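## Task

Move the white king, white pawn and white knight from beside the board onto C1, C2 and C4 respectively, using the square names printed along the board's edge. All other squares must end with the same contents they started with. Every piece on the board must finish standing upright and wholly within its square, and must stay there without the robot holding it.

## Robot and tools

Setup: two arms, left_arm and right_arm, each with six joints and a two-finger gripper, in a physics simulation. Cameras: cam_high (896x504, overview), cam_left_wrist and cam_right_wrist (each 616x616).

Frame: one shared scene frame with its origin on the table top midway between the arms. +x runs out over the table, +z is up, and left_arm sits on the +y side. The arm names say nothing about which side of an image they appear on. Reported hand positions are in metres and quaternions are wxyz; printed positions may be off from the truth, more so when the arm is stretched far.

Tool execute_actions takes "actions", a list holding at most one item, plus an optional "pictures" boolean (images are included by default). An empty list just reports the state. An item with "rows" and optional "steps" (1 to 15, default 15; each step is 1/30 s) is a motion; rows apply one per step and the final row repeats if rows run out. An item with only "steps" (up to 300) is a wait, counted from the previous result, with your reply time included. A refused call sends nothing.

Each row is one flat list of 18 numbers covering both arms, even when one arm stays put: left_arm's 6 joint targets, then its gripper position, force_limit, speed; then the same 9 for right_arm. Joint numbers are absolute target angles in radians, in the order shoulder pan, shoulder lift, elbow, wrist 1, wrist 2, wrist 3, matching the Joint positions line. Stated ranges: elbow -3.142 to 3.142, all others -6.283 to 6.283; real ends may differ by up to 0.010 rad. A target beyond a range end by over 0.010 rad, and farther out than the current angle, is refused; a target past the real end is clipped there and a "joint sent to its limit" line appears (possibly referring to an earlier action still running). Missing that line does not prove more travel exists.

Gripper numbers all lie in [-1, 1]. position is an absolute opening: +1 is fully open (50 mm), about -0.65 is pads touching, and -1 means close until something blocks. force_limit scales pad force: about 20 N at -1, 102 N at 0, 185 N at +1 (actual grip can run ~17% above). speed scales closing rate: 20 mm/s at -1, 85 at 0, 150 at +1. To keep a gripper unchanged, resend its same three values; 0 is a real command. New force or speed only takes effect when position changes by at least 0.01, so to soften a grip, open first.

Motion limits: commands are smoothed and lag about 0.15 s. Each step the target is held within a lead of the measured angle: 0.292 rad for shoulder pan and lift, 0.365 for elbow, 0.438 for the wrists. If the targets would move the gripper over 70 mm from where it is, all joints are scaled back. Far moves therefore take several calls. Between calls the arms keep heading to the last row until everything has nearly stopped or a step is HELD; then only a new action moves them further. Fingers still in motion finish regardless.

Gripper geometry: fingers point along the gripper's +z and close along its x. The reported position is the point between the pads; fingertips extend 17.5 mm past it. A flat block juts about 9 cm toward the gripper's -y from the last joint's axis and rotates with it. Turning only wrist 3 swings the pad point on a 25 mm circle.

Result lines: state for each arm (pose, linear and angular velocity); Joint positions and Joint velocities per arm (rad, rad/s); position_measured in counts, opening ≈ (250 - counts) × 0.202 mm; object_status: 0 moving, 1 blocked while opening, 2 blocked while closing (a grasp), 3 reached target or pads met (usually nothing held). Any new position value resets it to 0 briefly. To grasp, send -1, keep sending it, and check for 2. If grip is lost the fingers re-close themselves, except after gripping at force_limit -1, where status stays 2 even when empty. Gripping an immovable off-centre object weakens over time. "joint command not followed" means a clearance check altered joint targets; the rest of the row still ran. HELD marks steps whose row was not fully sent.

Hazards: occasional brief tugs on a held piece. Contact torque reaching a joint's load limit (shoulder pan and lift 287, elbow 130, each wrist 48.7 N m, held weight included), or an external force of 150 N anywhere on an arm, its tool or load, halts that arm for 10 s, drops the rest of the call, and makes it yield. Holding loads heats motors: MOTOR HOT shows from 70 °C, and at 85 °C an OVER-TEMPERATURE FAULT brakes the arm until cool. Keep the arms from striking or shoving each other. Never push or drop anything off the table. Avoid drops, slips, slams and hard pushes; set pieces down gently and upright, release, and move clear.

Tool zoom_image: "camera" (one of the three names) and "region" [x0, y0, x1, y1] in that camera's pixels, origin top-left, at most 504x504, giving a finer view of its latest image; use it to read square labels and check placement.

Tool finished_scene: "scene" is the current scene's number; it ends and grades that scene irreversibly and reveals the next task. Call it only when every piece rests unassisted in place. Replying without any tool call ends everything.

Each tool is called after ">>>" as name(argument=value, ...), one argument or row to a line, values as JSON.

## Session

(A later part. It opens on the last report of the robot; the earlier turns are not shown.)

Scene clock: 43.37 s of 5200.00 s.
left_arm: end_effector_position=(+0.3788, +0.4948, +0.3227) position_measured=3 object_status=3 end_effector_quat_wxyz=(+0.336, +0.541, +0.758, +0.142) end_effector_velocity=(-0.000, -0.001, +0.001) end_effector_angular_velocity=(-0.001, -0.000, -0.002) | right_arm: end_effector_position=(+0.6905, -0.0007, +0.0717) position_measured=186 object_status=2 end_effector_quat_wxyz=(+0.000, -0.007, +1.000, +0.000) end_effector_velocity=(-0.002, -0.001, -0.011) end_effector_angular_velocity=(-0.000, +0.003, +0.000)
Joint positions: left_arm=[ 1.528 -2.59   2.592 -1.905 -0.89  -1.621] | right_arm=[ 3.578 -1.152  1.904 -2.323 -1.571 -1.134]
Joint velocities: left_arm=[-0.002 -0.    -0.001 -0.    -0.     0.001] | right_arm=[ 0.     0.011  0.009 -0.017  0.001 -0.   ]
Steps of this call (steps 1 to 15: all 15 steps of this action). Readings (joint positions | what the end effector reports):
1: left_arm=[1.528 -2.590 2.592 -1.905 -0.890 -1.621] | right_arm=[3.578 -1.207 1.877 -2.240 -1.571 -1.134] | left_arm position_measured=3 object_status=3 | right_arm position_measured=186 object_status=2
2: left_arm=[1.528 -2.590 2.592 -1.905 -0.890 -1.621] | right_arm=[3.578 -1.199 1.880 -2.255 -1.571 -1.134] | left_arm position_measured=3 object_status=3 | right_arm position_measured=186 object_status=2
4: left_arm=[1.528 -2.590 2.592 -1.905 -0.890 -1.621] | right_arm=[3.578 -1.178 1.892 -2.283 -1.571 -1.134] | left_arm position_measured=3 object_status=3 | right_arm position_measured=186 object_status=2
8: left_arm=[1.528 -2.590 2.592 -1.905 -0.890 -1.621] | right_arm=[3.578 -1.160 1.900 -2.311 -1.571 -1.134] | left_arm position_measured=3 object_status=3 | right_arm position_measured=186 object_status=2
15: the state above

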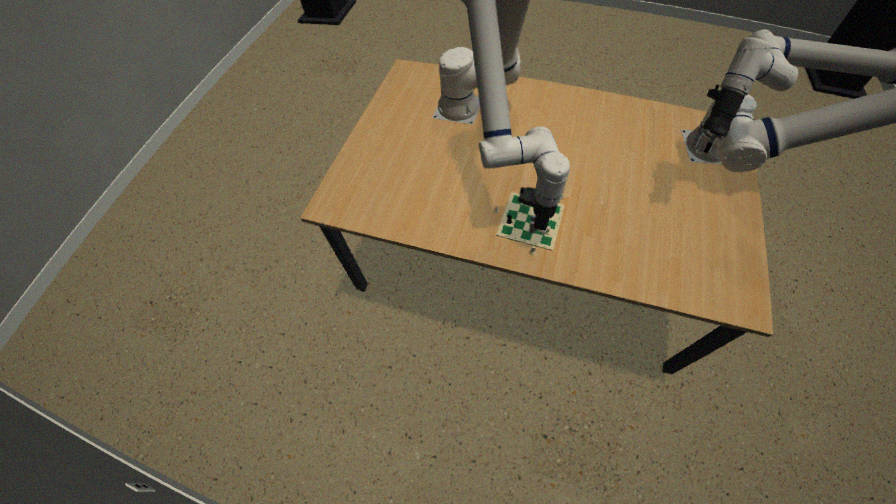

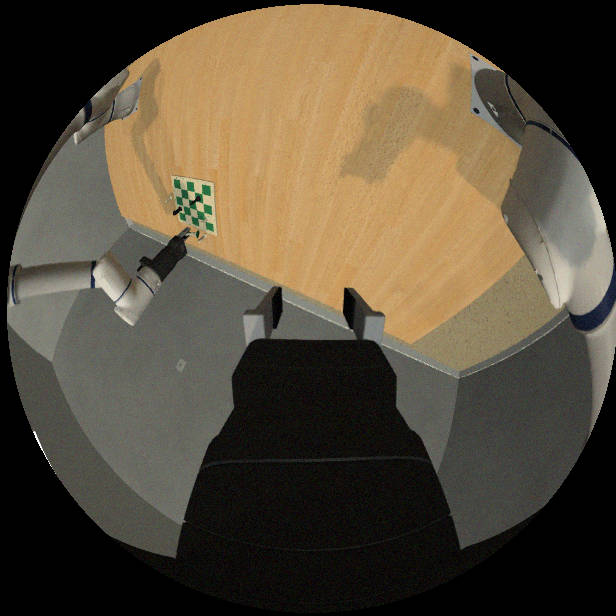

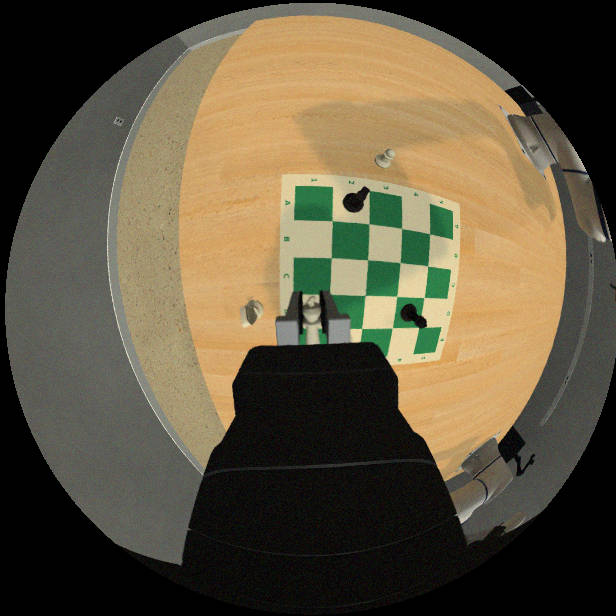

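>>> execute_actions(
  actions=[
    {"rows":[[1.528,-2.59,2.592,-1.905,-0.89,-1.621,1,0,0,3.5778,-1.26,1.85,-2.16,-1.571,-1.3,-1,-0.5,0]]},
  ],
  pictures=false,
)

>>> execute_actions(
  actions=[
    {"rows":[[1.528,-2.59,2.592,-1.905,-0.89,-1.621,1,0,0,3.2,-1.4738,2.2289,-2.326,-2.67,-1.571,-1,-0.5,0]]},
  ],
  pictures=false,
)

>>> execute_actions(
  actions=[
    {"steps":45},
  ],
  pictures=false,
)

>>> execute_actions(
  actions=[
    {"rows":[[1.528,-2.59,2.592,-1.905,-0.89,-1.621,1,0,0,3.2,-1.274,2.2906,-2.587,-2.67,-1.571,-1,-0.5,0]]},
  ],
)

>>> zoom_image(
  camera="cam_high",
  region=[380,140,510,240],
)

Scene clock: 55.00 s of 5200.00 s.
left_arm: end_effector_position=(+0.3788, +0.4948, +0.3227) position_measured=3 object_status=3 end_effector_quat_wxyz=(+0.336, +0.541, +0.758, +0.142) end_effector_velocity=(-0.000, -0.000, -0.000) end_effector_angular_velocity=(+0.000, +0.000, +0.000) | right_arm: end_effector_position=(+0.6907, -0.0023, +0.1637) position_measured=186 object_status=2 end_effector_quat_wxyz=(-0.000, -0.086, +0.996, -0.000) end_effector_velocity=(-0.002, -0.001, +0.028) end_effector_angular_velocity=(+0.000, +0.001, +0.049)
Joint positions: left_arm=[ 1.528 -2.59   2.592 -1.905 -0.89  -1.621] | right_arm=[ 3.578 -1.256  1.852 -2.166 -1.571 -1.294]
Joint velocities: left_arm=[-0.001  0.001 -0.     0.     0.    -0.001] | right_arm=[ 0.001 -0.031 -0.016  0.048  0.    -0.048]
Steps of this call (steps 1 to 15: the robot went on to your last target; steps 16 to 90: nothing new was sent; then 8.13 s passed at rest; steps 91 to 105: all 15 steps of this action). Readings (joint positions | what the end effector reports):
91: left_arm=[1.528 -2.590 2.592 -1.905 -0.890 -1.621] | right_arm=[3.578 -1.151 1.905 -2.325 -1.571 -1.134] | left_arm position_measured=3 object_status=3 | right_arm position_measured=186 object_status=2
92: left_arm=[1.528 -2.590 2.592 -1.905 -0.890 -1.621] | right_arm=[3.578 -1.161 1.902 -2.308 -1.571 -1.151] | left_arm position_measured=3 object_status=3 | right_arm position_measured=186 object_status=2
94: left_arm=[1.528 -2.590 2.592 -1.905 -0.890 -1.621] | right_arm=[3.578 -1.192 1.884 -2.264 -1.571 -1.196] | left_arm position_measured=3 object_status=3 | right_arm position_measured=186 object_status=2
98: left_arm=[1.528 -2.590 2.592 -1.905 -0.890 -1.621] | right_arm=[3.578 -1.235 1.863 -2.198 -1.571 -1.262] | left_arm position_measured=3 object_status=3 | right_arm position_measured=186 object_status=2
105: the state above

Scene clock: 55.50 s of 5200.00 s.
left_arm: end_effector_position=(+0.3788, +0.4948, +0.3227) position_measured=3 object_status=3 end_effector_quat_wxyz=(+0.336, +0.541, +0.758, +0.142) end_effector_velocity=(-0.000, -0.000, +0.001) end_effector_angular_velocity=(-0.001, +0.000, -0.002) | right_arm: end_effector_position=(+0.7030, -0.1789, +0.1616) position_measured=186 object_status=2 end_effector_quat_wxyz=(+0.026, -0.072, +0.991, -0.106) end_effector_velocity=(+0.005, -0.372, +0.013) end_effector_angular_velocity=(-0.509, -0.114, -0.098)
Joint positions: left_arm=[ 1.528 -2.59   2.592 -1.905 -0.89  -1.621] | right_arm=[ 3.435 -1.346  2.005 -2.231 -1.79  -1.408]
Joint velocities: left_arm=[ 0.    -0.001 -0.001  0.    -0.001  0.002] | right_arm=[-0.299 -0.161  0.283 -0.121 -0.52  -0.205]
Steps of this call (steps 1 to 15: all 15 steps of this action). Readings (joint positions | what the end effector reports):
1: left_arm=[1.528 -2.590 2.592 -1.905 -0.890 -1.621] | right_arm=[3.577 -1.257 1.852 -2.165 -1.571 -1.295] | left_arm position_measured=3 object_status=3 | right_arm position_measured=186 object_status=2
2: left_arm=[1.528 -2.590 2.592 -1.905 -0.890 -1.621] | right_arm=[3.569 -1.264 1.862 -2.170 -1.585 -1.304] | left_arm position_measured=3 object_status=3 | right_arm position_measured=186 object_status=2
4: left_arm=[1.528 -2.590 2.592 -1.905 -0.890 -1.621] | right_arm=[3.548 -1.279 1.889 -2.181 -1.616 -1.323] | left_arm position_measured=3 object_status=3 | right_arm position_measured=186 object_status=2
8: left_arm=[1.528 -2.590 2.592 -1.905 -0.890 -1.621] | right_arm=[3.508 -1.305 1.935 -2.201 -1.676 -1.357] | left_arm position_measured=3 object_status=3 | right_arm position_measured=186 object_status=2
15: the state above

Scene clock: 57.00 s of 5200.00 s.
left_arm: end_effector_position=(+0.3788, +0.4948, +0.3227) position_measured=3 object_status=3 end_effector_quat_wxyz=(+0.336, +0.541, +0.758, +0.142) end_effector_velocity=(-0.000, +0.000, -0.001) end_effector_angular_velocity=(+0.001, +0.000, -0.001) | right_arm: end_effector_position=(+0.6594, -0.5288, +0.3025) position_measured=186 object_status=2 end_effector_quat_wxyz=(+0.019, -0.031, +0.853, -0.521) end_effector_velocity=(-0.001, -0.002, +0.002) end_effector_angular_velocity=(-0.010, +0.001, -0.001)
Joint positions: left_arm=[ 1.528 -2.59   2.592 -1.905 -0.89  -1.621] | right_arm=[ 3.2   -1.474  2.229 -2.326 -2.669 -1.571]
Joint velocities: left_arm=[-0.    -0.001  0.002 -0.    -0.     0.   ] | right_arm=[-0.002 -0.     0.002 -0.001 -0.01  -0.001]
Steps of this call (steps 1 to 45: the robot went on to your last target). Readings (joint positions | what the end effector reports):
1: left_arm=[1.528 -2.590 2.592 -1.905 -0.890 -1.621] | right_arm=[3.425 -1.351 2.015 -2.235 -1.808 -1.415] | left_arm position_measured=3 object_status=3 | right_arm position_measured=186 object_status=2
2: left_arm=[1.528 -2.590 2.592 -1.905 -0.890 -1.621] | right_arm=[3.415 -1.356 2.024 -2.239 -1.826 -1.422] | left_arm position_measured=3 object_status=3 | right_arm position_measured=186 object_status=2
4: left_arm=[1.528 -2.590 2.592 -1.905 -0.890 -1.621] | right_arm=[3.396 -1.367 2.043 -2.247 -1.865 -1.435] | left_arm position_measured=3 object_status=3 | right_arm position_measured=186 object_status=2
8: left_arm=[1.528 -2.590 2.592 -1.905 -0.890 -1.621] | right_arm=[3.359 -1.387 2.078 -2.262 -1.950 -1.461] | left_arm position_measured=3 object_status=3 | right_arm position_measured=186 object_status=2
45: the state above

Scene clock: 57.50 s of 5200.00 s.
left_arm: end_effector_position=(+0.3788, +0.4948, +0.3227) position_measured=3 object_status=3 end_effector_quat_wxyz=(+0.336, +0.541, +0.758, +0.142) end_effector_velocity=(-0.000, -0.000, -0.001) end_effector_angular_velocity=(+0.002, +0.000, -0.002) | right_arm: end_effector_position=(+0.6647, -0.5287, +0.1905) position_measured=186 object_status=2 end_effector_quat_wxyz=(+0.019, -0.031, +0.852, -0.522) end_effector_velocity=(-0.004, -0.000, -0.046) end_effector_angular_velocity=(-0.000, +0.003, +0.000)
Joint positions: left_arm=[ 1.528 -2.59   2.592 -1.905 -0.89  -1.621] | right_arm=[ 3.2   -1.284  2.287 -2.574 -2.67  -1.571]
Joint velocities: left_arm=[-0.001  0.     0.002 -0.     0.     0.001] | right_arm=[-0.     0.079  0.025 -0.102  0.    -0.001]
Steps of this call (steps 1 to 15: all 15 steps of this action). Readings (joint positions | what the end effector reports):
1: left_arm=[1.528 -2.590 2.592 -1.905 -0.890 -1.621] | right_arm=[3.200 -1.473 2.229 -2.327 -2.669 -1.571] | left_arm position_measured=3 object_status=3 | right_arm position_measured=186 object_status=2
2: left_arm=[1.528 -2.590 2.592 -1.905 -0.890 -1.621] | right_arm=[3.200 -1.463 2.232 -2.342 -2.669 -1.571] | left_arm position_measured=3 object_status=3 | right_arm position_measured=186 object_status=2
4: left_arm=[1.528 -2.590 2.592 -1.905 -0.890 -1.621] | right_arm=[3.200 -1.418 2.247 -2.398 -2.669 -1.571] | left_arm position_measured=3 object_status=3 | right_arm position_measured=186 object_status=2
8: left_arm=[1.528 -2.590 2.592 -1.905 -0.890 -1.621] | right_arm=[3.200 -1.336 2.272 -2.505 -2.670 -1.571] | left_arm position_measured=3 object_status=3 | right_arm position_measured=186 object_status=2
15: the state above

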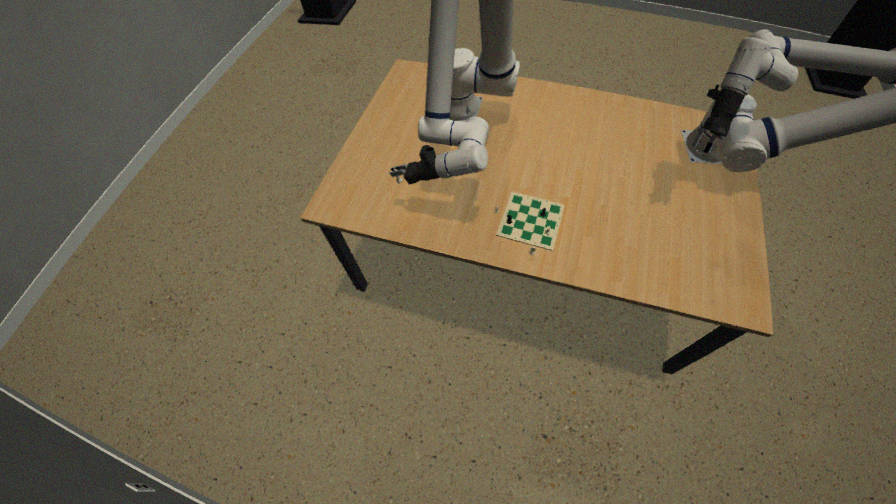

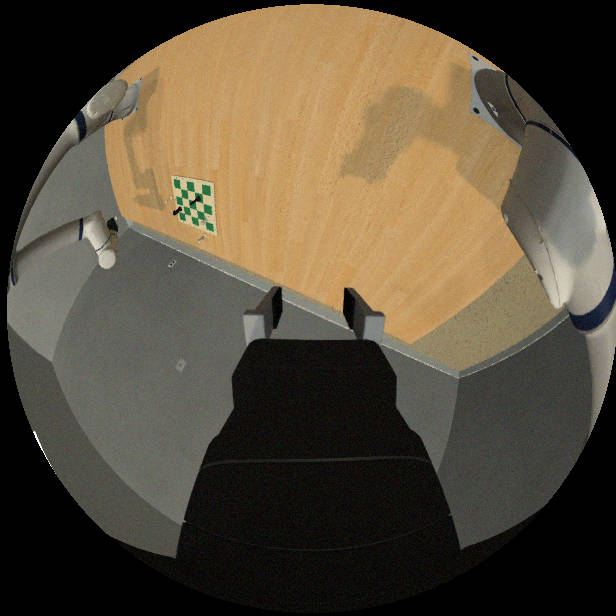

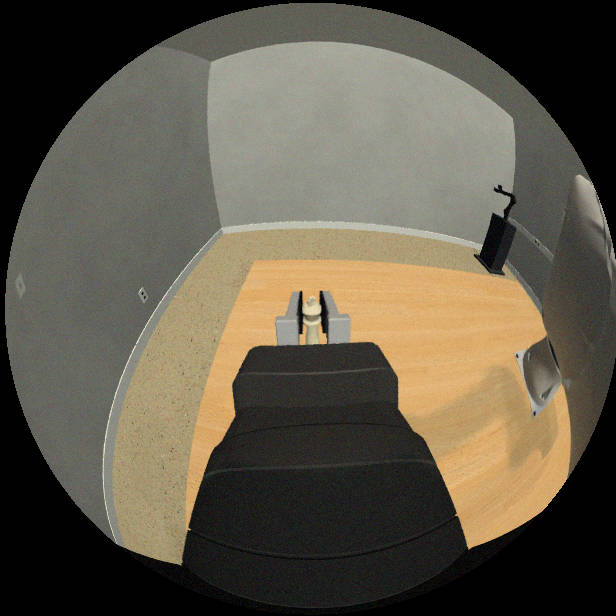

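Region (380, 140, 510, 240) of cam_high's 896x504 image, scaled by 3.877, with more detail than that image has; it fills the top 388 rows of this view, and the rest is white.

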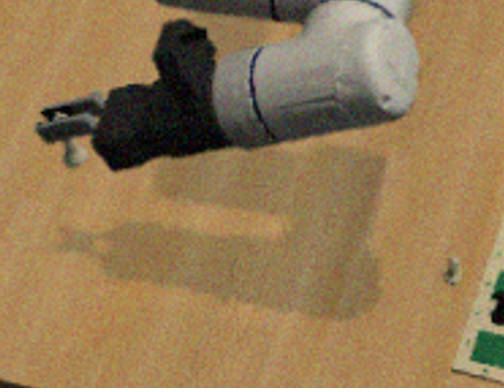

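>>> execute_actions(
  actions=[
    {"rows":[[1.528,-2.59,2.592,-1.905,-0.89,-1.621,1,0,0,3.2,-1.03,2.3088,-2.85,-2.67,-1.571,-1,-0.5,0]]},
  ],
  pictures=false,
)

>>> execute_actions(
  actions=[
    {"steps":15},
  ],
)

>>> zoom_image(
  camera="cam_high",
  region=[380,170,450,220],
)

Scene clock: 61.57 s of 5200.00 s.
left_arm: end_effector_position=(+0.3788, +0.4948, +0.3227) position_measured=3 object_status=3 end_effector_quat_wxyz=(+0.336, +0.541, +0.758, +0.142) end_effector_velocity=(-0.000, -0.000, -0.000) end_effector_angular_velocity=(-0.001, +0.001, -0.000) | right_arm: end_effector_position=(+0.6657, -0.5287, +0.0692) position_measured=186 object_status=2 end_effector_quat_wxyz=(+0.019, -0.031, +0.852, -0.522) end_effector_velocity=(-0.005, -0.000, -0.051) end_effector_angular_velocity=(+0.000, -0.002, -0.000)
Joint positions: left_arm=[ 1.528 -2.59   2.592 -1.905 -0.89  -1.621] | right_arm=[ 3.2   -1.044  2.308 -2.835 -2.67  -1.571]
Joint velocities: left_arm=[-0.001  0.     0.    -0.    -0.    -0.001] | right_arm=[ 0.     0.103  0.007 -0.112  0.     0.001]
Steps of this call (steps 1 to 30: the robot went on to your last target; steps 31 to 100: nothing new was sent; then 0.23 s passed at rest; steps 101 to 115: all 15 steps of this action). Readings (joint positions | what the end effector reports):
101: left_arm=[1.528 -2.590 2.592 -1.905 -0.890 -1.621] | right_arm=[3.200 -1.273 2.291 -2.588 -2.670 -1.571] | left_arm position_measured=3 object_status=3 | right_arm position_measured=186 object_status=2
102: left_arm=[1.528 -2.590 2.592 -1.905 -0.890 -1.621] | right_arm=[3.200 -1.262 2.291 -2.600 -2.670 -1.571] | left_arm position_measured=3 object_status=3 | right_arm position_measured=186 object_status=2
104: left_arm=[1.528 -2.590 2.592 -1.905 -0.890 -1.621] | right_arm=[3.200 -1.212 2.296 -2.654 -2.670 -1.571] | left_arm position_measured=3 object_status=3 | right_arm position_measured=186 object_status=2
108: left_arm=[1.528 -2.590 2.592 -1.905 -0.890 -1.621] | right_arm=[3.200 -1.113 2.303 -2.760 -2.670 -1.571] | left_arm position_measured=3 object_status=3 | right_arm position_measured=186 object_status=2
115: the state above

Scene clock: 62.07 s of 5200.00 s.
left_arm: end_effector_position=(+0.3788, +0.4948, +0.3227) position_measured=3 object_status=3 end_effector_quat_wxyz=(+0.336, +0.541, +0.758, +0.142) end_effector_velocity=(+0.000, +0.001, -0.001) end_effector_angular_velocity=(-0.001, +0.000, +0.003) | right_arm: end_effector_position=(+0.6649, -0.5287, +0.0626) position_measured=186 object_status=2 end_effector_quat_wxyz=(+0.019, -0.031, +0.852, -0.522) end_effector_velocity=(-0.001, -0.000, -0.002) end_effector_angular_velocity=(-0.001, +0.002, +0.000)
Joint positions: left_arm=[ 1.528 -2.59   2.592 -1.905 -0.89  -1.621] | right_arm=[ 3.2   -1.03   2.309 -2.85  -2.67  -1.571]
Joint velocities: left_arm=[ 0.002 -0.001  0.002 -0.    -0.    -0.001] | right_arm=[ 0.     0.004  0.001 -0.002 -0.001 -0.   ]
Steps of this call (steps 1 to 15: the robot went on to your last target). Readings (joint positions | what the end effector reports):
1: left_arm=[1.528 -2.590 2.592 -1.905 -0.890 -1.621] | right_arm=[3.200 -1.041 2.308 -2.839 -2.670 -1.571] | left_arm position_measured=3 object_status=3 | right_arm position_measured=186 object_status=2
2: left_arm=[1.528 -2.590 2.592 -1.905 -0.890 -1.621] | right_arm=[3.200 -1.038 2.308 -2.841 -2.670 -1.571] | left_arm position_measured=3 object_status=3 | right_arm position_measured=186 object_status=2
4: left_arm=[1.528 -2.590 2.592 -1.905 -0.890 -1.621] | right_arm=[3.200 -1.035 2.308 -2.845 -2.670 -1.571] | left_arm position_measured=3 object_status=3 | right_arm position_measured=186 object_status=2
8: left_arm=[1.528 -2.590 2.592 -1.905 -0.890 -1.621] | right_arm=[3.200 -1.032 2.309 -2.848 -2.670 -1.571] | left_arm position_measured=3 object_status=3 | right_arm position_measured=186 object_status=2
15: the state above

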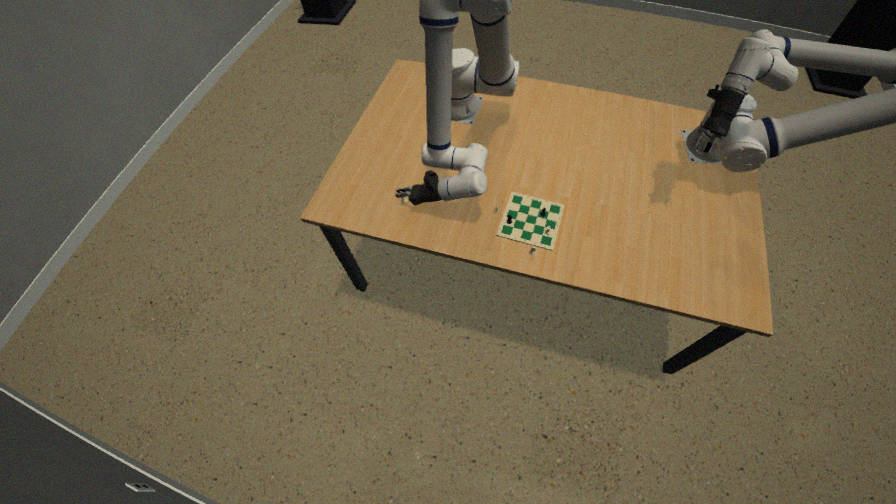

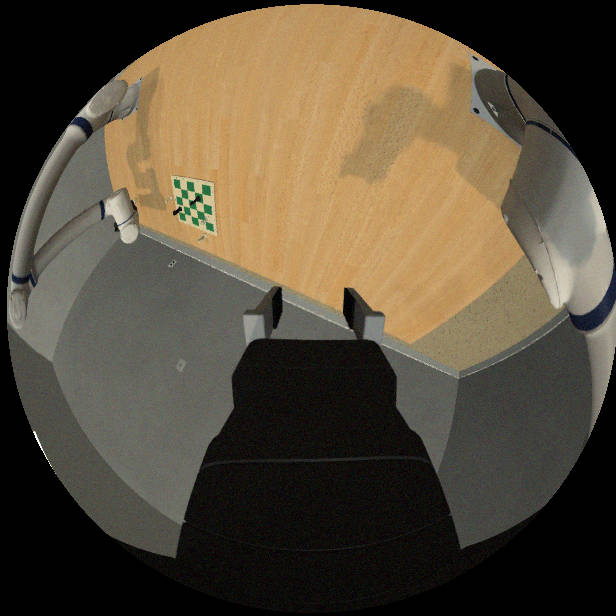

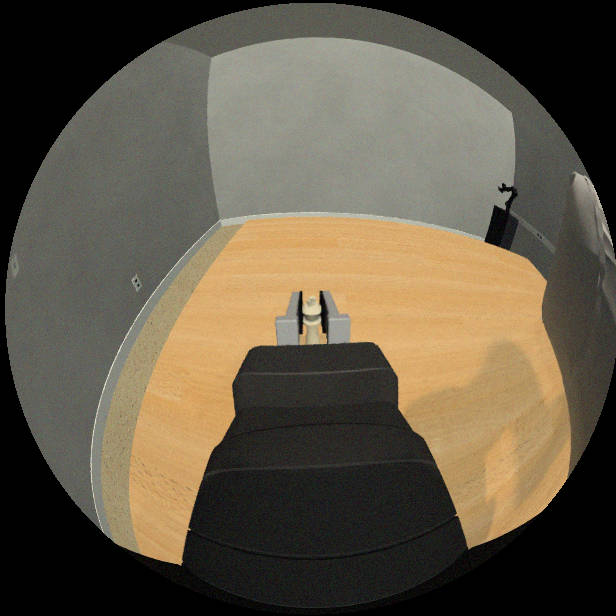

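Region (380, 170, 450, 220) of cam_high's 896x504 image, scaled by 7.200, with more detail than that image has; it fills the top 360 rows of this view, and the rest is white.

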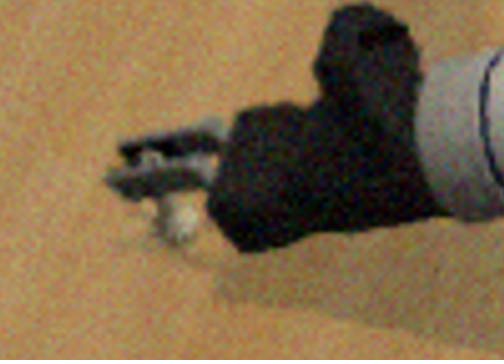

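>>> execute_actions(
  actions=[
    {"rows":[[1.528,-2.59,2.592,-1.905,-0.89,-1.621,1,0,0,3.2,-0.953,2.3088,-2.927,-2.77,-1.571,-1,-0.5,0]]},
  ],
  pictures=false,
)

>>> execute_actions(
  actions=[
    {"rows":[[1.528,-2.59,2.592,-1.905,-0.89,-1.621,1,0,0,3.2,-0.953,2.3088,-2.927,-2.77,-1.571,0.4,-0.5,-0.6]]},
  ],
)

>>> execute_actions(
  actions=[
    {"rows":[[1.528,-2.59,2.592,-1.905,-0.89,-1.621,1,0,0,3.2,-1.274,2.2906,-2.587,-2.77,-1.571,1,-0.5,0]]},
  ],
)

Scene clock: 67.37 s of 5200.00 s.
left_arm: end_effector_position=(+0.3788, +0.4948, +0.3227) position_measured=3 object_status=3 end_effector_quat_wxyz=(+0.336, +0.541, +0.758, +0.142) end_effector_velocity=(+0.000, -0.000, +0.001) end_effector_angular_velocity=(-0.001, -0.001, +0.001) | right_arm: end_effector_position=(+0.6628, -0.5383, +0.0536) position_measured=186 object_status=2 end_effector_quat_wxyz=(+0.020, -0.030, +0.826, -0.563) end_effector_velocity=(-0.001, -0.002, -0.001) end_effector_angular_velocity=(-0.022, -0.003, -0.000)
Joint positions: left_arm=[ 1.528 -2.59   2.592 -1.905 -0.89  -1.621] | right_arm=[ 3.2   -0.955  2.309 -2.925 -2.767 -1.571]
Joint velocities: left_arm=[ 0.001  0.    -0.001 -0.001  0.    -0.   ] | right_arm=[-0.     0.016  0.001 -0.017 -0.022  0.   ]
Steps of this call (steps 1 to 15: the robot went on to your last target; steps 16 to 90: nothing new was sent; then 1.80 s passed at rest; steps 91 to 105: all 15 steps of this action). Readings (joint positions | what the end effector reports):
91: left_arm=[1.528 -2.590 2.592 -1.905 -0.890 -1.621] | right_arm=[3.200 -1.030 2.309 -2.850 -2.670 -1.571] | left_arm position_measured=3 object_status=3 | right_arm position_measured=186 object_status=2
92: left_arm=[1.528 -2.590 2.592 -1.905 -0.890 -1.621] | right_arm=[3.200 -1.019 2.309 -2.862 -2.685 -1.571] | left_arm position_measured=3 object_status=3 | right_arm position_measured=186 object_status=2
94: left_arm=[1.528 -2.590 2.592 -1.905 -0.890 -1.621] | right_arm=[3.200 -0.991 2.309 -2.889 -2.720 -1.571] | left_arm position_measured=3 object_status=3 | right_arm position_measured=186 object_status=2
98: left_arm=[1.528 -2.590 2.592 -1.905 -0.890 -1.621] | right_arm=[3.200 -0.967 2.309 -2.913 -2.752 -1.571] | left_arm position_measured=3 object_status=3 | right_arm position_measured=186 object_status=2
105: the state above

Scene clock: 67.87 s of 5200.00 s.
left_arm: end_effector_position=(+0.3788, +0.4948, +0.3227) position_measured=3 object_status=3 end_effector_quat_wxyz=(+0.336, +0.541, +0.758, +0.142) end_effector_velocity=(+0.000, +0.001, -0.000) end_effector_angular_velocity=(+0.001, -0.000, +0.000) | right_arm: end_effector_position=(+0.6627, -0.5386, +0.0533) position_measured=92 object_status=0 end_effector_quat_wxyz=(+0.020, -0.030, +0.825, -0.564) end_effector_velocity=(-0.001, -0.000, -0.001) end_effector_angular_velocity=(-0.001, +0.002, +0.000)
Joint positions: left_arm=[ 1.528 -2.59   2.592 -1.905 -0.89  -1.621] | right_arm=[ 3.2   -0.953  2.309 -2.927 -2.77  -1.571]
Joint velocities: left_arm=[ 0.001 -0.001  0.001  0.     0.     0.   ] | right_arm=[-0.     0.001  0.001 -0.    -0.    -0.   ]
Steps of this call (steps 1 to 15: all 15 steps of this action). Readings (joint positions | what the end effector reports):
1: left_arm=[1.528 -2.590 2.592 -1.905 -0.890 -1.621] | right_arm=[3.200 -0.955 2.309 -2.925 -2.768 -1.571] | left_arm position_measured=3 object_status=3 | right_arm position_measured=184 object_status=0
2: left_arm=[1.528 -2.590 2.592 -1.905 -0.890 -1.621] | right_arm=[3.200 -0.954 2.309 -2.926 -2.768 -1.571] | left_arm position_measured=3 object_status=3 | right_arm position_measured=176 object_status=0
4: left_arm=[1.528 -2.590 2.592 -1.905 -0.890 -1.621] | right_arm=[3.200 -0.954 2.309 -2.926 -2.769 -1.571] | left_arm position_measured=3 object_status=3 | right_arm position_measured=161 object_status=0
8: left_arm=[1.528 -2.590 2.592 -1.905 -0.890 -1.621] | right_arm=[3.200 -0.953 2.309 -2.927 -2.770 -1.571] | left_arm position_measured=3 object_status=3 | right_arm position_measured=131 object_status=0
15: the state above

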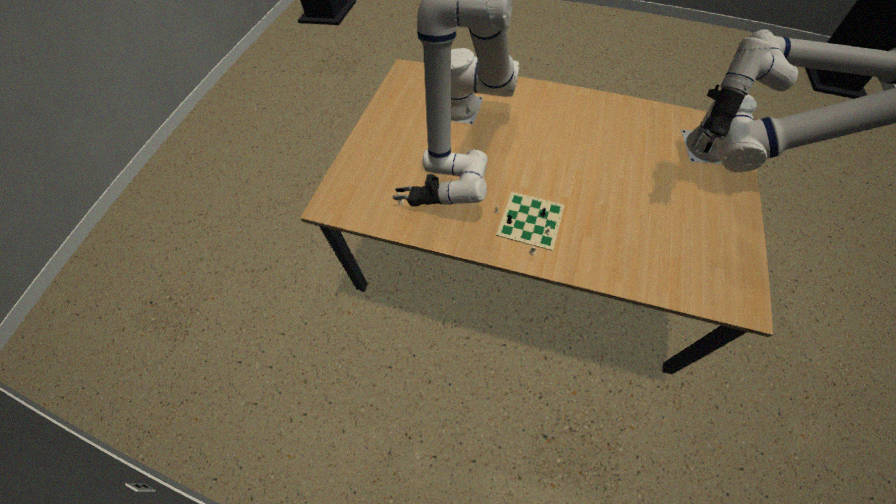

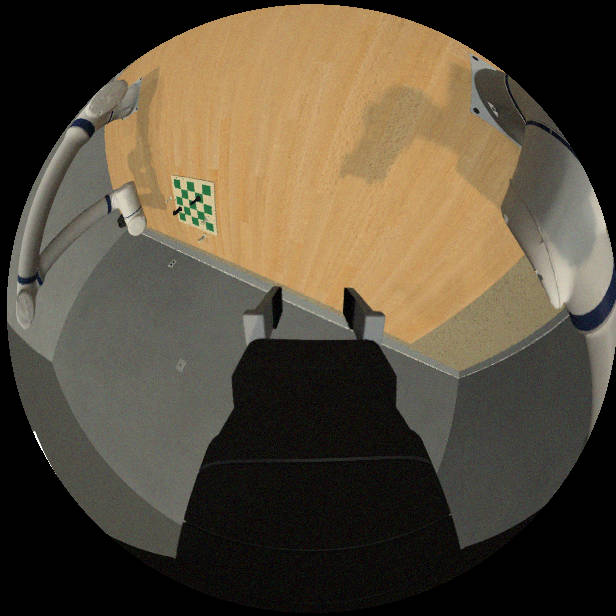

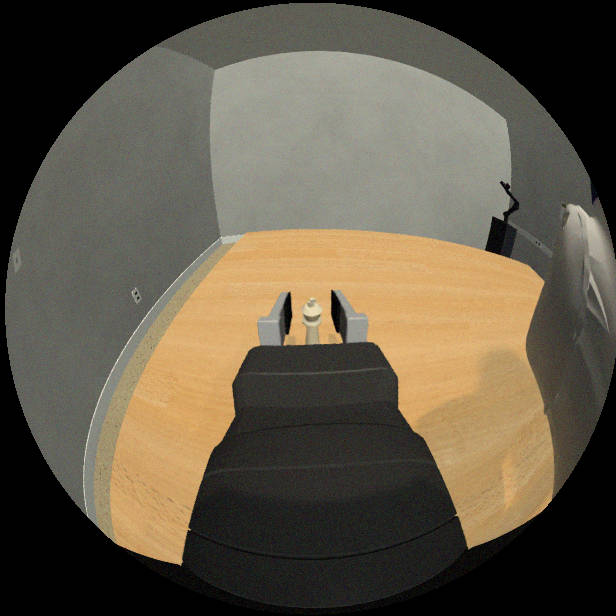

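Scene clock: 68.37 s of 5200.00 s.
left_arm: end_effector_position=(+0.3788, +0.4948, +0.3227) position_measured=3 object_status=3 end_effector_quat_wxyz=(+0.336, +0.541, +0.758, +0.142) end_effector_velocity=(+0.000, -0.000, +0.001) end_effector_angular_velocity=(-0.002, -0.000, +0.001) | right_arm: end_effector_position=(+0.6669, -0.5384, +0.1975) position_measured=3 object_status=3 end_effector_quat_wxyz=(+0.020, -0.030, +0.825, -0.564) end_effector_velocity=(-0.014, -0.001, +0.113) end_effector_angular_velocity=(+0.000, -0.002, -0.000)
Joint positions: left_arm=[ 1.528 -2.59   2.592 -1.905 -0.89  -1.621] | right_arm=[ 3.2   -1.244  2.292 -2.618 -2.77  -1.571]
Joint velocities: left_arm=[ 0.     0.    -0.001 -0.     0.    -0.001] | right_arm=[ 0.    -0.227 -0.012  0.237  0.     0.   ]
Steps of this call (steps 1 to 15: all 15 steps of this action). Readings (joint positions | what the end effector reports):
1: left_arm=[1.528 -2.590 2.592 -1.905 -0.890 -1.621] | right_arm=[3.200 -0.953 2.309 -2.927 -2.770 -1.571] | left_arm position_measured=3 object_status=3 | right_arm position_measured=88 object_status=0
2: left_arm=[1.528 -2.590 2.592 -1.905 -0.890 -1.621] | right_arm=[3.200 -0.964 2.309 -2.913 -2.770 -1.571] | left_arm position_measured=3 object_status=3 | right_arm position_measured=74 object_status=0
4: left_arm=[1.528 -2.590 2.592 -1.905 -0.890 -1.621] | right_arm=[3.200 -1.016 2.305 -2.855 -2.770 -1.571] | left_arm position_measured=3 object_status=3 | right_arm position_measured=46 object_status=0
8: left_arm=[1.528 -2.590 2.592 -1.905 -0.890 -1.621] | right_arm=[3.200 -1.116 2.299 -2.751 -2.770 -1.571] | left_arm position_measured=3 object_status=3 | right_arm position_measured=3 object_status=0
15: the state above

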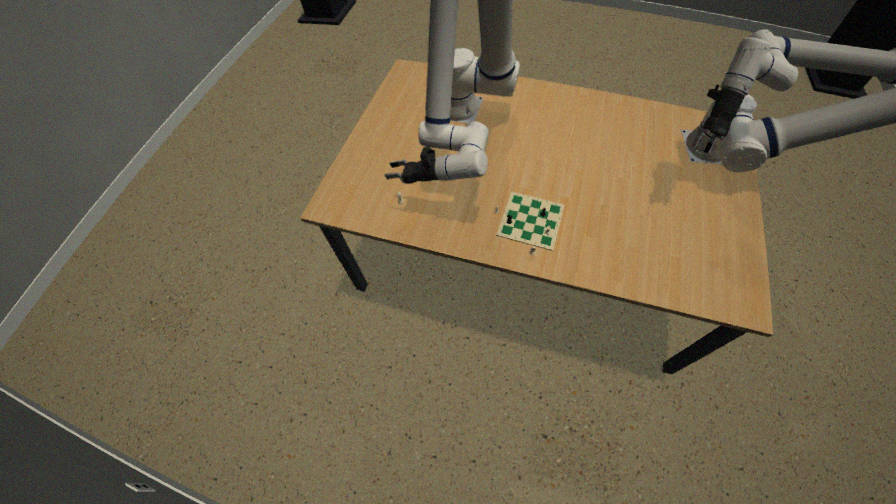

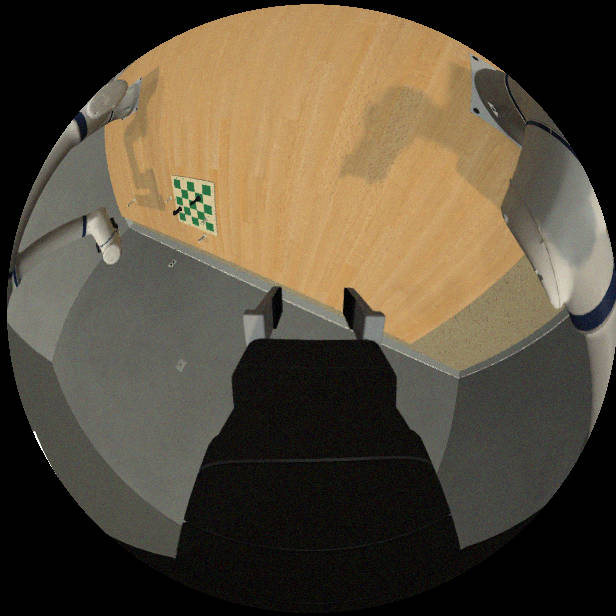

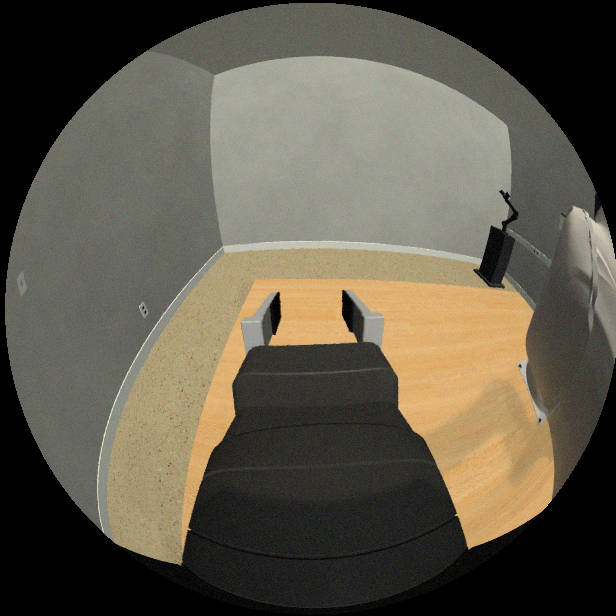

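>>> execute_actions(
  actions=[
    {"rows":[[1.528,-2.59,2.592,-1.905,-0.89,-1.621,1,0,0,2.782,-1.491,2.2487,-2.329,-1.571,-1.93,1,0.6,0]]},
  ],
  pictures=false,
)

>>> execute_actions(
  actions=[
    {"steps":45},
  ],
)

>>> execute_actions(
  actions=[
    {"rows":[[1.528,-2.59,2.592,-1.905,-0.89,-1.621,1,0,0,2.782,-1.335,2.3092,-2.545,-1.571,-1.93,1,0.6,0]]},
  ],
)

Scene clock: 75.77 s of 5200.00 s.
left_arm: end_effector_position=(+0.3788, +0.4948, +0.3227) position_measured=3 object_status=3 end_effector_quat_wxyz=(+0.336, +0.541, +0.758, +0.142) end_effector_velocity=(-0.000, -0.000, -0.001) end_effector_angular_velocity=(+0.002, -0.000, -0.002) | right_arm: end_effector_position=(+0.6386, -0.6140, +0.1422) position_measured=3 object_status=3 end_effector_quat_wxyz=(-0.061, -0.012, +0.980, -0.189) end_effector_velocity=(+0.096, +0.305, -0.180) end_effector_angular_velocity=(+1.679, -0.460, -0.074)
Joint positions: left_arm=[ 1.528 -2.59   2.592 -1.905 -0.89  -1.621] | right_arm=[ 2.825 -1.472  2.252 -2.352 -1.97  -1.898]
Joint velocities: left_arm=[-0.002  0.001  0.001  0.     0.     0.001] | right_arm=[-0.229 -0.102 -0.02   0.119  1.74  -0.168]
Steps of this call (steps 1 to 30: the robot went on to your last target; steps 31 to 100: nothing new was sent; then 3.57 s passed at rest; steps 101 to 115: all 15 steps of this action). Readings (joint positions | what the end effector reports):
101: left_arm=[1.528 -2.590 2.592 -1.905 -0.890 -1.621] | right_arm=[3.199 -1.274 2.291 -2.587 -2.769 -1.572] | left_arm position_measured=3 object_status=3 | right_arm position_measured=3 object_status=3
102: left_arm=[1.528 -2.590 2.592 -1.905 -0.890 -1.621] | right_arm=[3.188 -1.283 2.289 -2.576 -2.751 -1.586] | left_arm position_measured=3 object_status=3 | right_arm position_measured=3 object_status=3
104: left_arm=[1.528 -2.590 2.592 -1.905 -0.890 -1.621] | right_arm=[3.133 -1.323 2.281 -2.528 -2.668 -1.653] | left_arm position_measured=3 object_status=3 | right_arm position_measured=3 object_status=3
108: left_arm=[1.528 -2.590 2.592 -1.905 -0.890 -1.621] | right_arm=[3.003 -1.394 2.267 -2.445 -2.473 -1.768] | left_arm position_measured=3 object_status=3 | right_arm position_measured=3 object_status=3
115: the state above

Scene clock: 77.27 s of 5200.00 s.
left_arm: end_effector_position=(+0.3788, +0.4948, +0.3227) position_measured=3 object_status=3 end_effector_quat_wxyz=(+0.336, +0.541, +0.758, +0.142) end_effector_velocity=(-0.000, -0.001, -0.001) end_effector_angular_velocity=(+0.001, +0.000, -0.002) | right_arm: end_effector_position=(+0.6686, -0.5323, +0.1204) position_measured=3 object_status=3 end_effector_quat_wxyz=(+0.000, -0.007, +1.000, -0.000) end_effector_velocity=(-0.000, +0.000, +0.000) end_effector_angular_velocity=(+0.000, -0.000, -0.001)
Joint positions: left_arm=[ 1.528 -2.59   2.592 -1.905 -0.89  -1.621] | right_arm=[ 2.782 -1.491  2.249 -2.329 -1.571 -1.93 ]
Joint velocities: left_arm=[-0.003  0.001  0.001 -0.     0.    -0.001] | right_arm=[-0.    -0.001  0.     0.     0.     0.001]
Steps of this call (steps 1 to 45: the robot went on to your last target). Readings (joint positions | what the end effector reports):
1: left_arm=[1.528 -2.590 2.592 -1.905 -0.890 -1.621] | right_arm=[2.818 -1.475 2.252 -2.348 -1.913 -1.903] | left_arm position_measured=3 object_status=3 | right_arm position_measured=3 object_status=3
2: left_arm=[1.528 -2.590 2.592 -1.905 -0.890 -1.621] | right_arm=[2.813 -1.477 2.251 -2.345 -1.857 -1.908] | left_arm position_measured=3 object_status=3 | right_arm position_measured=3 object_status=3
4: left_arm=[1.528 -2.590 2.592 -1.905 -0.890 -1.621] | right_arm=[2.801 -1.482 2.250 -2.339 -1.751 -1.916] | left_arm position_measured=3 object_status=3 | right_arm position_measured=3 object_status=3
8: left_arm=[1.528 -2.590 2.592 -1.905 -0.890 -1.621] | right_arm=[2.789 -1.488 2.249 -2.333 -1.635 -1.925] | left_arm position_measured=3 object_status=3 | right_arm position_measured=3 object_status=3
45: the state above
All arms were judged still, so your last target was given up. Only a new action makes them travel on or press farther. Fingers that are still opening or closing keep moving.

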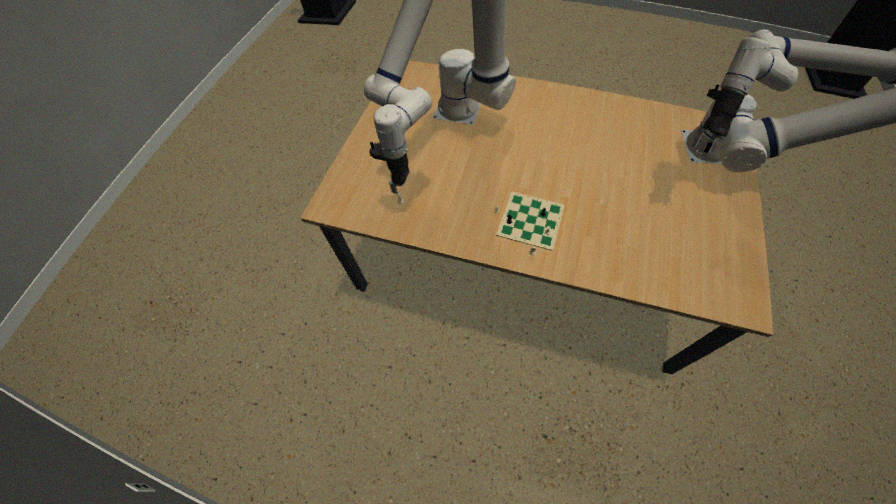

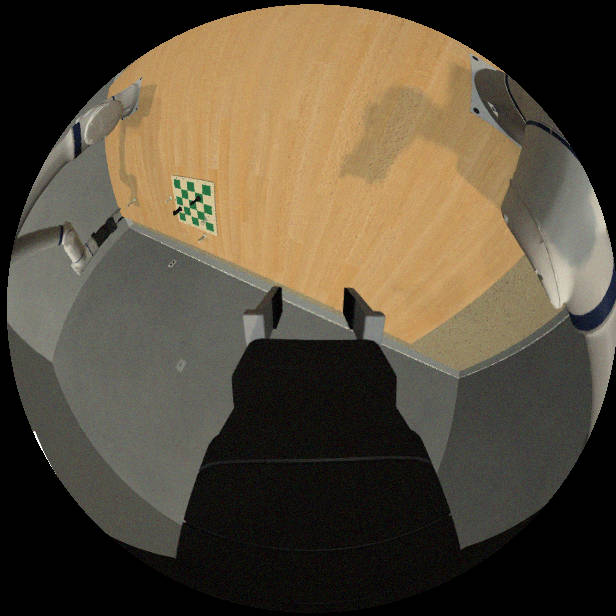

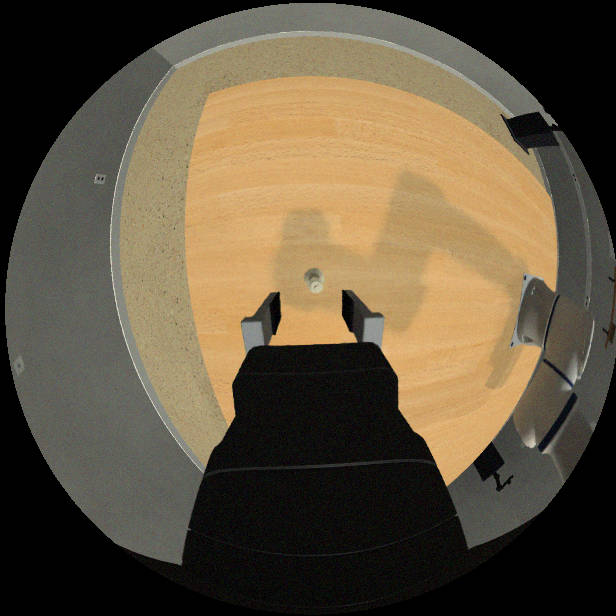

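Scene clock: 77.77 s of 5200.00 s.
left_arm: end_effector_position=(+0.3788, +0.4948, +0.3227) position_measured=3 object_status=3 end_effector_quat_wxyz=(+0.336, +0.541, +0.758, +0.142) end_effector_velocity=(-0.000, +0.000, -0.000) end_effector_angular_velocity=(+0.000, -0.000, -0.001) | right_arm: end_effector_position=(+0.6694, -0.5327, +0.0290) position_measured=3 object_status=3 end_effector_quat_wxyz=(+0.000, -0.007, +1.000, -0.000) end_effector_velocity=(-0.002, +0.001, -0.027) end_effector_angular_velocity=(-0.000, -0.000, +0.000)
Joint positions: left_arm=[ 1.528 -2.59   2.592 -1.905 -0.89  -1.621] | right_arm=[ 2.782 -1.341  2.307 -2.537 -1.571 -1.93 ]
Joint velocities: left_arm=[-0.    -0.001  0.001  0.     0.     0.001] | right_arm=[-0.     0.046  0.018 -0.065 -0.    -0.   ]
Steps of this call (steps 1 to 15: all 15 steps of this action). Readings (joint positions | what the end effector reports):
1: left_arm=[1.528 -2.590 2.592 -1.905 -0.890 -1.621] | right_arm=[2.782 -1.491 2.249 -2.329 -1.571 -1.930] | left_arm position_measured=3 object_status=3 | right_arm position_measured=3 object_status=3
2: left_arm=[1.528 -2.590 2.592 -1.905 -0.890 -1.621] | right_arm=[2.782 -1.480 2.252 -2.345 -1.571 -1.930] | left_arm position_measured=3 object_status=3 | right_arm position_measured=3 object_status=3
4: left_arm=[1.528 -2.590 2.592 -1.905 -0.890 -1.621] | right_arm=[2.782 -1.436 2.270 -2.404 -1.571 -1.930] | left_arm position_measured=3 object_status=3 | right_arm position_measured=3 object_status=3
8: left_arm=[1.528 -2.590 2.592 -1.905 -0.890 -1.621] | right_arm=[2.782 -1.372 2.295 -2.493 -1.571 -1.930] | left_arm position_measured=3 object_status=3 | right_arm position_measured=3 object_status=3
15: the state above

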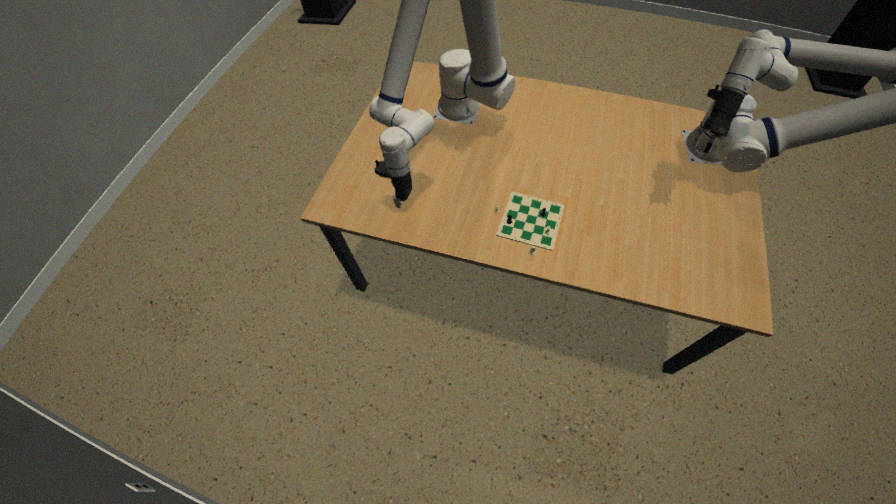

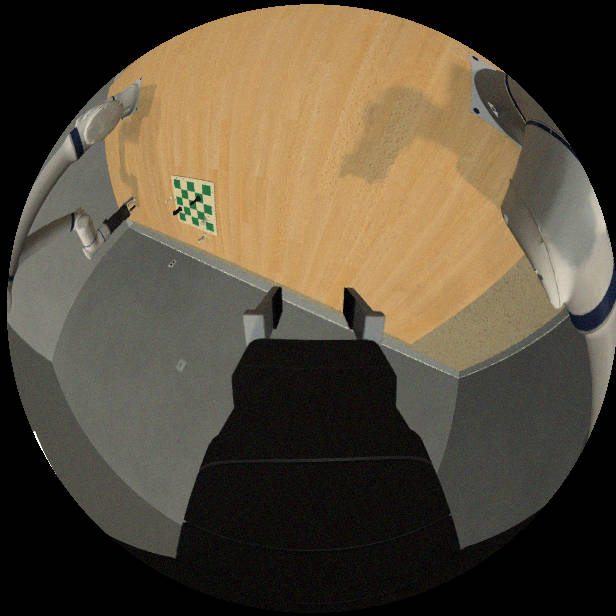

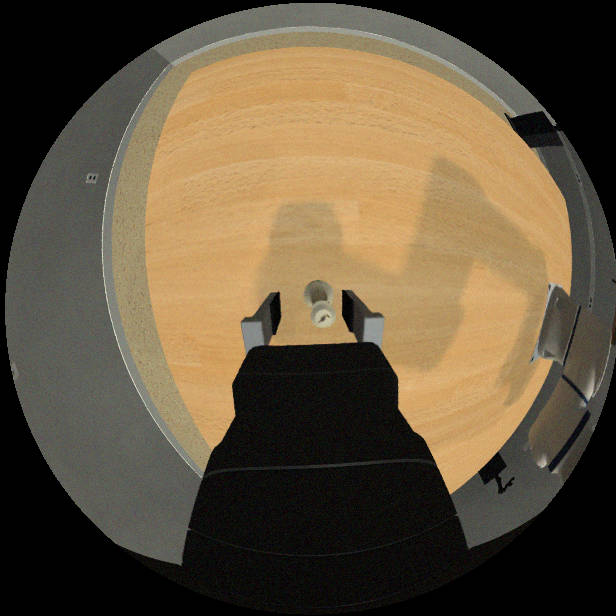

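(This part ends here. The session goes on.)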